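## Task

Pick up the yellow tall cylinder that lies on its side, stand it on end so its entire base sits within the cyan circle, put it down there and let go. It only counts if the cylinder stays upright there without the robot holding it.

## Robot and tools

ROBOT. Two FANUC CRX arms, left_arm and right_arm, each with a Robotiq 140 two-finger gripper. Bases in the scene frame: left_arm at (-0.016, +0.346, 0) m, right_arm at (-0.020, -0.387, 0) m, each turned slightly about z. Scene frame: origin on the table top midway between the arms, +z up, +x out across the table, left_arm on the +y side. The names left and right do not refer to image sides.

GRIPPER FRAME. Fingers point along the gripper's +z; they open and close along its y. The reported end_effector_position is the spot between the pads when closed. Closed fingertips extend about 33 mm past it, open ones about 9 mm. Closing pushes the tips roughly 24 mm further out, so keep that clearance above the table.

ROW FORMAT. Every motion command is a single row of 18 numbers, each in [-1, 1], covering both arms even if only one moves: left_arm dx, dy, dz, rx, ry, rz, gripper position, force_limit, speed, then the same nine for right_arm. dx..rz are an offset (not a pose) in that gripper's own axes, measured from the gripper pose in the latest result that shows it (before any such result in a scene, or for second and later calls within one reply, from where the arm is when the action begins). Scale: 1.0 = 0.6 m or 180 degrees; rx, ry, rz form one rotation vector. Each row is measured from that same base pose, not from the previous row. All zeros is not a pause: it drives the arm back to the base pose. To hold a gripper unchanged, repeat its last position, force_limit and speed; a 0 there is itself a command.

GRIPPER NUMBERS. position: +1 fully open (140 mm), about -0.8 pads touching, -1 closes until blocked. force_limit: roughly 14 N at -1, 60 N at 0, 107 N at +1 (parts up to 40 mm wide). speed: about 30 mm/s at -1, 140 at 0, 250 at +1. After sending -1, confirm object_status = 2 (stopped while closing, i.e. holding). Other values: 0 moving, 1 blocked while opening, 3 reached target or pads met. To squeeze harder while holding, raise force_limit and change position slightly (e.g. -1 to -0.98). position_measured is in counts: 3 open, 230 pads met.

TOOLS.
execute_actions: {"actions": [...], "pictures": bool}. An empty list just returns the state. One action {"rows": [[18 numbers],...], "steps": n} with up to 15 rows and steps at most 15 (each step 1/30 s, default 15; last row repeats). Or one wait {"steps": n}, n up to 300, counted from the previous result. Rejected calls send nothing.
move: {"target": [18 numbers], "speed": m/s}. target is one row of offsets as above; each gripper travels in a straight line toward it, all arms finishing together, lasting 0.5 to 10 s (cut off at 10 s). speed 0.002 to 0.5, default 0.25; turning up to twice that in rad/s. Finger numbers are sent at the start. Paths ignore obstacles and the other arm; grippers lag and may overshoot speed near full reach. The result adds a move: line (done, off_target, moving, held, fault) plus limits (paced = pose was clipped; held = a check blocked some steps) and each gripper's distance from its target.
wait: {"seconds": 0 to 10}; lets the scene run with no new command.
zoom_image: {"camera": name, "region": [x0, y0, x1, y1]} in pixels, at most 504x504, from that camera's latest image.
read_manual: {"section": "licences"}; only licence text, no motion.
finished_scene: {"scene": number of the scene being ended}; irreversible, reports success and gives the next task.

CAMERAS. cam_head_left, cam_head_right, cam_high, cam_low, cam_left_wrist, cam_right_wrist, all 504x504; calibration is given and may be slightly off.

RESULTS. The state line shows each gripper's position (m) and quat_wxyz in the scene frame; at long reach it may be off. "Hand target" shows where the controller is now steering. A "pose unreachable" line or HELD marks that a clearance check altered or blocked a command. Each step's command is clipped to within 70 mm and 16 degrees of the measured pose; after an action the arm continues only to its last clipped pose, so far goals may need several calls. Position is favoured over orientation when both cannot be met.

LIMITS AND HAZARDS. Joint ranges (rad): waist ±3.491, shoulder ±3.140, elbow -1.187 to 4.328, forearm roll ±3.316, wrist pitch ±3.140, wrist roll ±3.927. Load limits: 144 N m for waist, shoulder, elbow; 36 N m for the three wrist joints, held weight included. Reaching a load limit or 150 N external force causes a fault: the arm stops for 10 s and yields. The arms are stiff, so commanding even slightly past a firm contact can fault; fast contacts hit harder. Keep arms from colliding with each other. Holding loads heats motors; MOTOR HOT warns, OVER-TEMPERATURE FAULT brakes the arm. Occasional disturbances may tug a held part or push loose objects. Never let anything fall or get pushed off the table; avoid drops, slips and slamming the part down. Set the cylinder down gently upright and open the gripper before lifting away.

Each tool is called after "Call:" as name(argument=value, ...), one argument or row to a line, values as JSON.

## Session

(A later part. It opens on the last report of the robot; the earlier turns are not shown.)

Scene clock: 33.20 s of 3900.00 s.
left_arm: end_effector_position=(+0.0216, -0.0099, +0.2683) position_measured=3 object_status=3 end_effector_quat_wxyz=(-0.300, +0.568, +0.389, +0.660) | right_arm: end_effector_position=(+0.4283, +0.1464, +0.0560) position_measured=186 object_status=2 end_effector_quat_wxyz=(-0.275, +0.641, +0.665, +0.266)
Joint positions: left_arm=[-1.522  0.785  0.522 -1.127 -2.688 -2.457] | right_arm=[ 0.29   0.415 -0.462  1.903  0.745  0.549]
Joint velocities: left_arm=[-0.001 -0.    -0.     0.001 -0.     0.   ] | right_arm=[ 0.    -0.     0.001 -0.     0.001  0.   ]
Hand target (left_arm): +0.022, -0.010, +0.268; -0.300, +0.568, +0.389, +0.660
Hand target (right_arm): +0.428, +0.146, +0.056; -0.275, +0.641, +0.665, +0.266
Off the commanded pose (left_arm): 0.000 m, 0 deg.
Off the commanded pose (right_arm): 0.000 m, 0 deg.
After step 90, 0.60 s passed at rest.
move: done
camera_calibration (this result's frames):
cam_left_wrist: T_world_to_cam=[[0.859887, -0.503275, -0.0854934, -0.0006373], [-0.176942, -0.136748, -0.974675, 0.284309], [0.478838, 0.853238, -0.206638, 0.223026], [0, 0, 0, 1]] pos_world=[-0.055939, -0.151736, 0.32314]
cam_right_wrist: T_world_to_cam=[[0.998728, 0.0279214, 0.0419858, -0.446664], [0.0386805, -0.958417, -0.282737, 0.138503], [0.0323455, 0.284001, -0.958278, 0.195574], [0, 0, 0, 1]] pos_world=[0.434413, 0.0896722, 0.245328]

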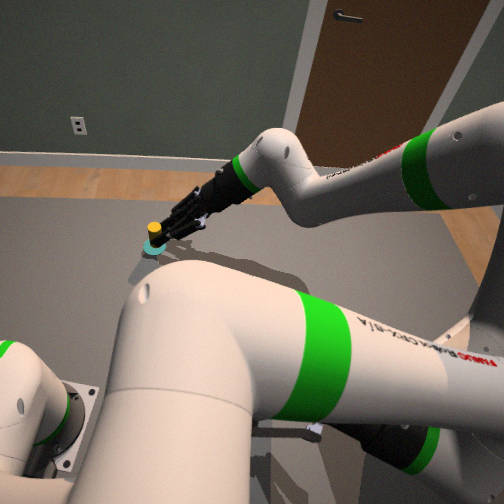

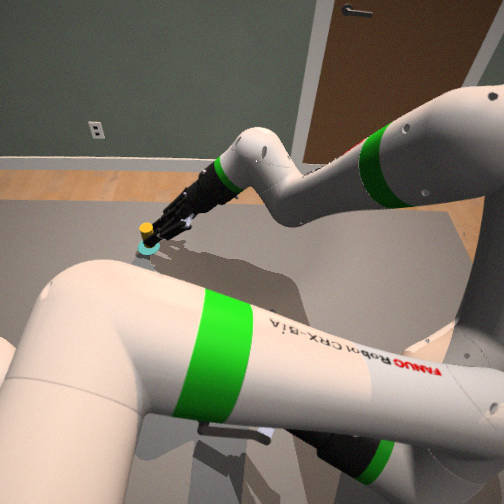

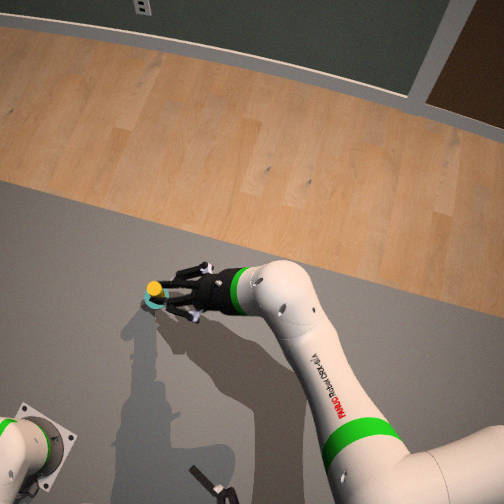

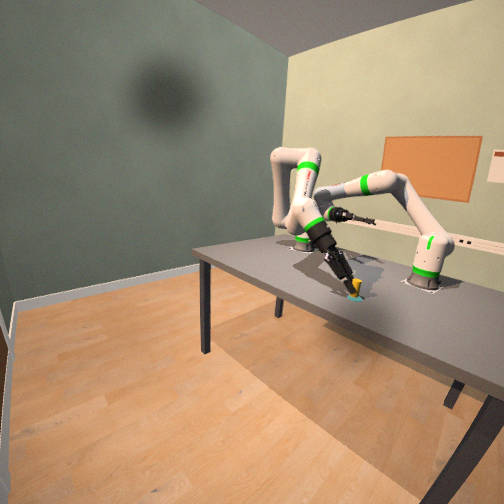

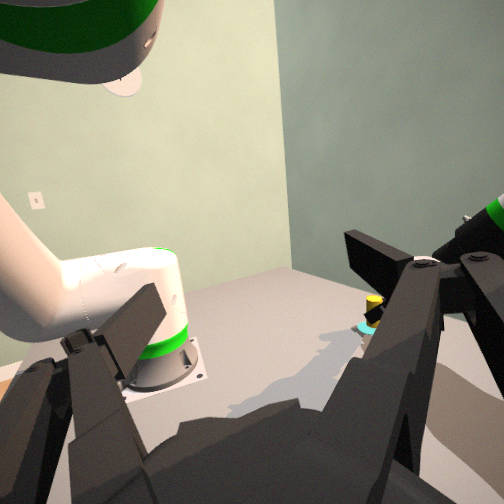

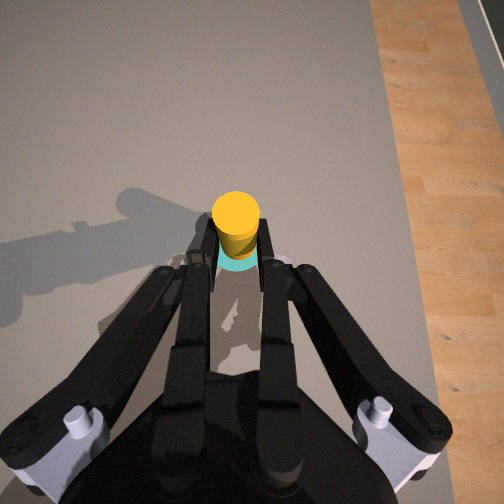

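Call:
move(
  target=[0,0,0,0,0,0,1,0,0, -0.0105,-0.005,0.0108,0,0,0,-1,0,0.3],
  speed=0.03,
)

Call:
zoom_image(
  camera="cam_low",
  region=[300, 240, 400, 320],
)

Scene clock: 36.53 s of 3900.00 s.
left_arm: end_effector_position=(+0.0216, -0.0099, +0.2683) position_measured=3 object_status=3 end_effector_quat_wxyz=(-0.300, +0.568, +0.389, +0.660) | right_arm: end_effector_position=(+0.4253, +0.1464, +0.0469) position_measured=186 object_status=2 end_effector_quat_wxyz=(-0.275, +0.641, +0.665, +0.266)
Joint positions: left_arm=[-1.522  0.785  0.522 -1.127 -2.688 -2.457] | right_arm=[ 0.299  0.423 -0.478  1.873  0.732  0.579]
Joint velocities: left_arm=[-0.001 -0.    -0.001  0.002  0.     0.   ] | right_arm=[ 0.    -0.    -0.001 -0.001 -0.     0.   ]
Hand target (left_arm): +0.022, -0.010, +0.268; -0.300, +0.568, +0.389, +0.660
Hand target (right_arm): +0.425, +0.146, +0.047; -0.275, +0.641, +0.665, +0.266
Off the commanded pose (left_arm): 0.000 m, 0 deg.
Off the commanded pose (right_arm): 0.000 m, 0 deg.
move: done
camera_calibration (this result's frames):
cam_left_wrist: T_world_to_cam=[[0.859887, -0.503275, -0.0854937, -0.00063724], [-0.176942, -0.136748, -0.974675, 0.284309], [0.478838, 0.853238, -0.206638, 0.223026], [0, 0, 0, 1]] pos_world=[-0.055939, -0.151736, 0.32314]
cam_right_wrist: T_world_to_cam=[[0.998729, 0.027892, 0.0419773, -0.443299], [0.0386486, -0.958429, -0.282702, 0.136073], [0.0323472, 0.283965, -0.958289, 0.186996], [0, 0, 0, 1]] pos_world=[0.431428, 0.0896801, 0.236272]

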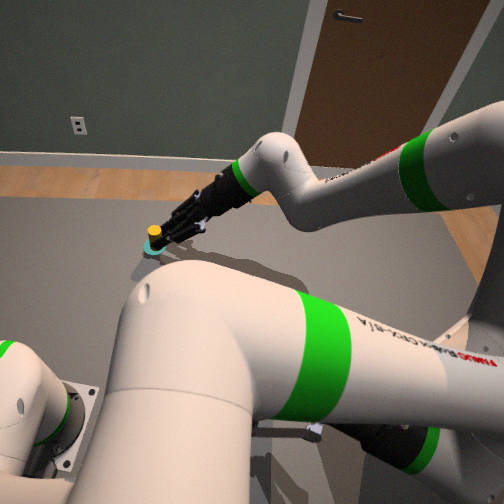

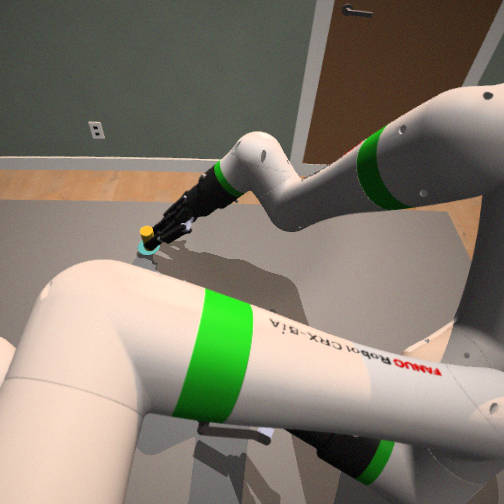

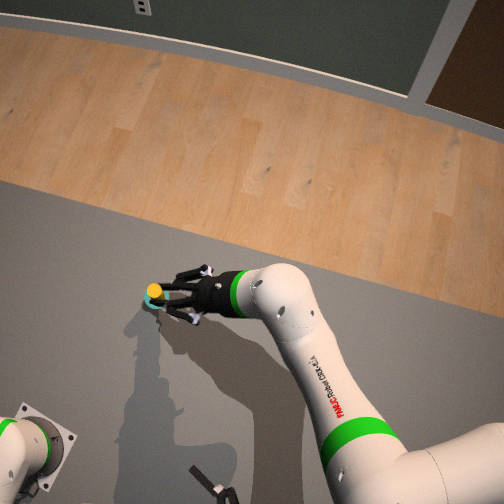

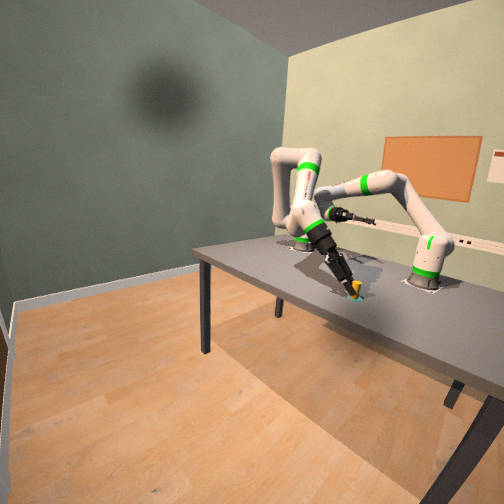

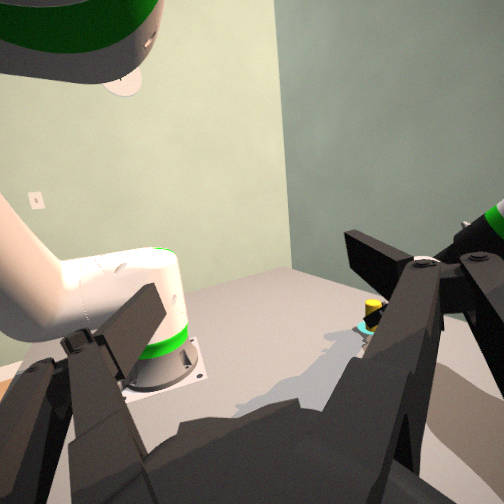

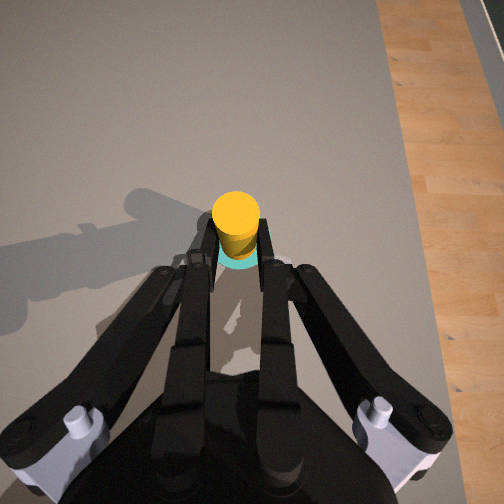

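Region (300, 240, 400, 320) of cam_low's 504x504 image, scaled by 5.040, with more detail than that image has; it fills the top 403 rows of this view, and the rest is white.

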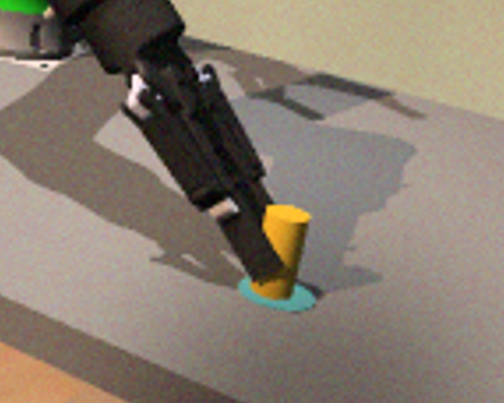

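Call:
execute_actions(
  actions=[
    {"rows": [[0,0,0,0,0,0,1,0,0, 0,0,0,0,0,0,0.1,0,0]], "steps": 15},
  ],
  pictures=false,
)

Call:
move(
  target=[0,0,0,0,0,0,1,0,0, 0,0,-0.2,0,0,0,0.1,0,0],
  speed=0.15,
)

Scene clock: 38.63 s of 3900.00 s.
left_arm: end_effector_position=(+0.0216, -0.0099, +0.2683) position_measured=3 object_status=3 end_effector_quat_wxyz=(-0.300, +0.568, +0.389, +0.660) | right_arm: end_effector_position=(+0.4253, +0.1464, +0.0469) position_measured=117 object_status=0 end_effector_quat_wxyz=(-0.275, +0.641, +0.665, +0.266)
Joint positions: left_arm=[-1.522  0.785  0.522 -1.127 -2.688 -2.457] | right_arm=[ 0.299  0.423 -0.478  1.873  0.732  0.579]
Joint velocities: left_arm=[ 0.001 -0.    -0.001  0.002 -0.     0.   ] | right_arm=[-0.     0.    -0.001 -0.001  0.     0.   ]
Hand target (left_arm): +0.022, -0.010, +0.268; -0.300, +0.568, +0.389, +0.660
Hand target (right_arm): +0.425, +0.146, +0.047; -0.275, +0.641, +0.665, +0.266
Off the commanded pose (left_arm): 0.000 m, 0 deg.
Off the commanded pose (right_arm): 0.000 m, 0 deg.
Steps of this call (steps 1 to 48: nothing new was sent; steps 49 to 63: all 15 steps of this action). Readings (end_effector_position | what the end effector reports):
49: left_arm (+0.0216, -0.0099, +0.2683) | right_arm (+0.4253, +0.1464, +0.0469) | left_arm position_measured=3 object_status=3 | right_arm position_measured=186 object_status=0
50: left_arm (+0.0216, -0.0099, +0.2683) | right_arm (+0.4253, +0.1464, +0.0469) | left_arm position_measured=3 object_status=3 | right_arm position_measured=186 object_status=0
52: left_arm (+0.0216, -0.0099, +0.2683) | right_arm (+0.4253, +0.1464, +0.0469) | left_arm position_measured=3 object_status=3 | right_arm position_measured=164 object_status=0
56: left_arm (+0.0216, -0.0099, +0.2683) | right_arm (+0.4253, +0.1464, +0.0469) | left_arm position_measured=3 object_status=3 | right_arm position_measured=134 object_status=0
63: the state above

Scene clock: 39.97 s of 3900.00 s.
left_arm: end_effector_position=(+0.0216, -0.0099, +0.2683) position_measured=3 object_status=3 end_effector_quat_wxyz=(-0.300, +0.568, +0.389, +0.660) | right_arm: end_effector_position=(+0.4282, +0.0618, +0.1318) position_measured=117 object_status=3 end_effector_quat_wxyz=(-0.275, +0.641, +0.665, +0.266)
Joint positions: left_arm=[-1.522  0.785  0.522 -1.127 -2.688 -2.457] | right_arm=[ 0.086  0.237 -0.482  2.123  0.942  0.44 ]
Joint velocities: left_arm=[ 0.002  0.001  0.     0.001  0.    -0.   ] | right_arm=[-0.    -0.    -0.    -0.001 -0.002 -0.   ]
Hand target (left_arm): +0.022, -0.010, +0.268; -0.300, +0.568, +0.389, +0.660
Hand target (right_arm): +0.428, +0.062, +0.132; -0.275, +0.641, +0.665, +0.266
Off the commanded pose (left_arm): 0.000 m, 0 deg.
Off the commanded pose (right_arm): 0.000 m, 0 deg.
move: done
camera_calibration (this result's frames):
cam_left_wrist: T_world_to_cam=[[0.859887, -0.503275, -0.0854934, -0.000637338], [-0.176942, -0.136748, -0.974675, 0.284309], [0.478838, 0.853238, -0.206638, 0.223026], [0, 0, 0, 1]] pos_world=[-0.055939, -0.151736, 0.32314]
cam_right_wrist: T_world_to_cam=[[0.998716, 0.0281423, 0.0421259, -0.447434], [0.0389395, -0.958345, -0.282948, 0.0787827], [0.0324083, 0.284225, -0.95821, 0.292241], [0, 0, 0, 1]] pos_world=[0.434321, 0.00503077, 0.321168]

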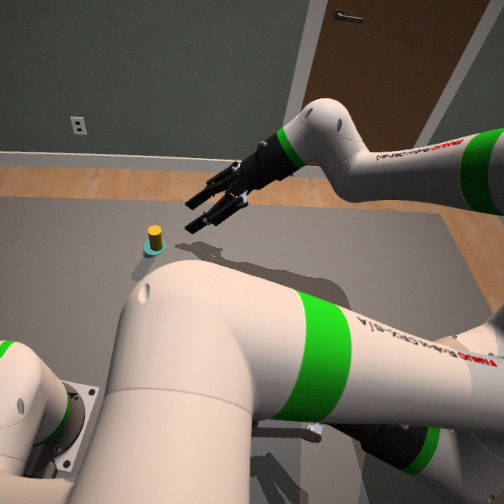

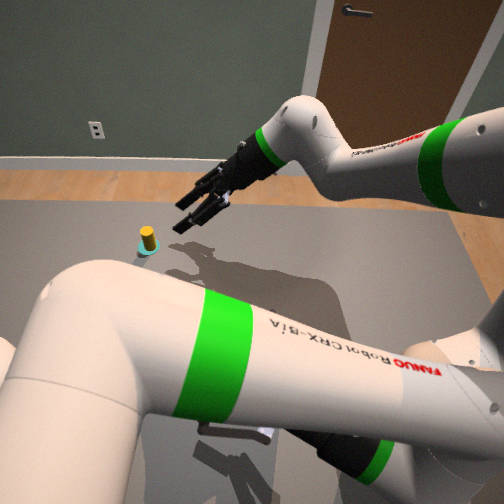

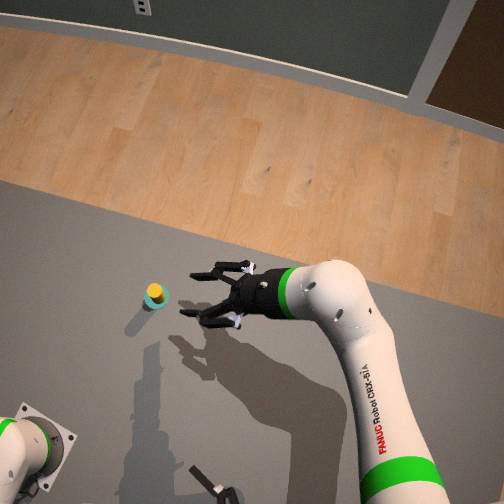

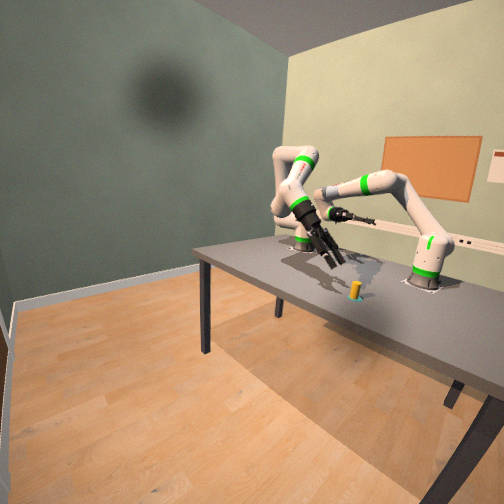

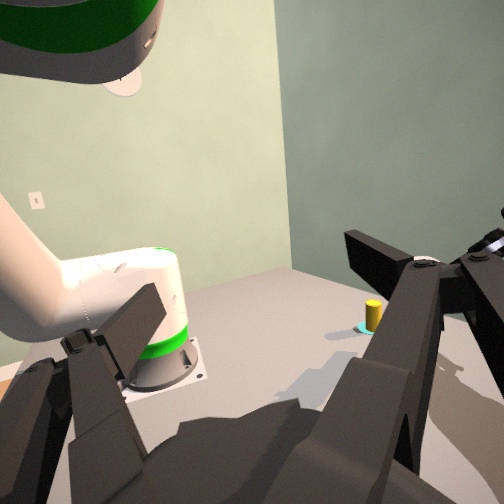

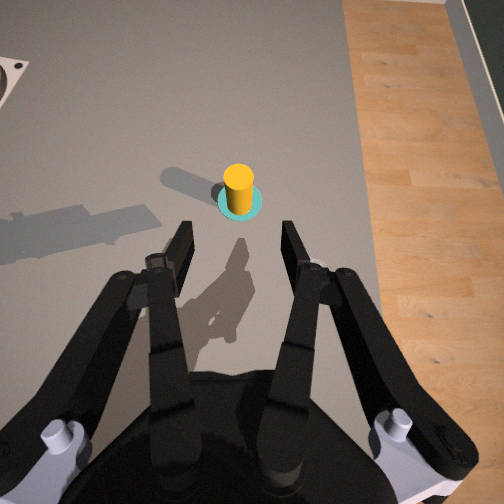

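The cylinder is standing inside the circle. I'll check it up close before ending the scene.

Call:
zoom_image(
  camera="cam_right_wrist",
  region=[180, 140, 300, 240],
)

Call:
zoom_image(
  camera="cam_head_left",
  region=[110, 210, 200, 270],
)

Region (180, 140, 300, 240) of cam_right_wrist's 504x504 image, scaled by 4.200, with more detail than that image has.

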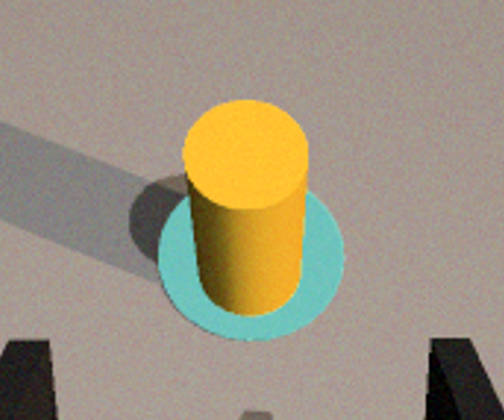

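Region (110, 210, 200, 270) of cam_head_left's 504x504 image, scaled by 5.600, with more detail than that image has.

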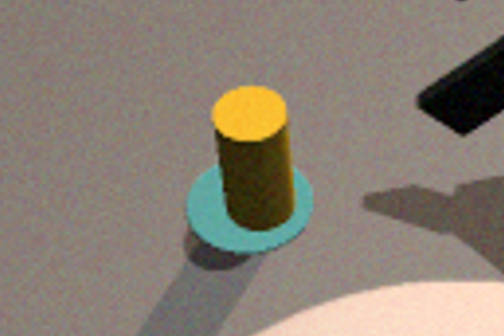

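Both views show the whole base inside the circle, so I'm ending scene 1.

Call:
finished_scene(
  scene=1,
)

The scene is finished: the task was done.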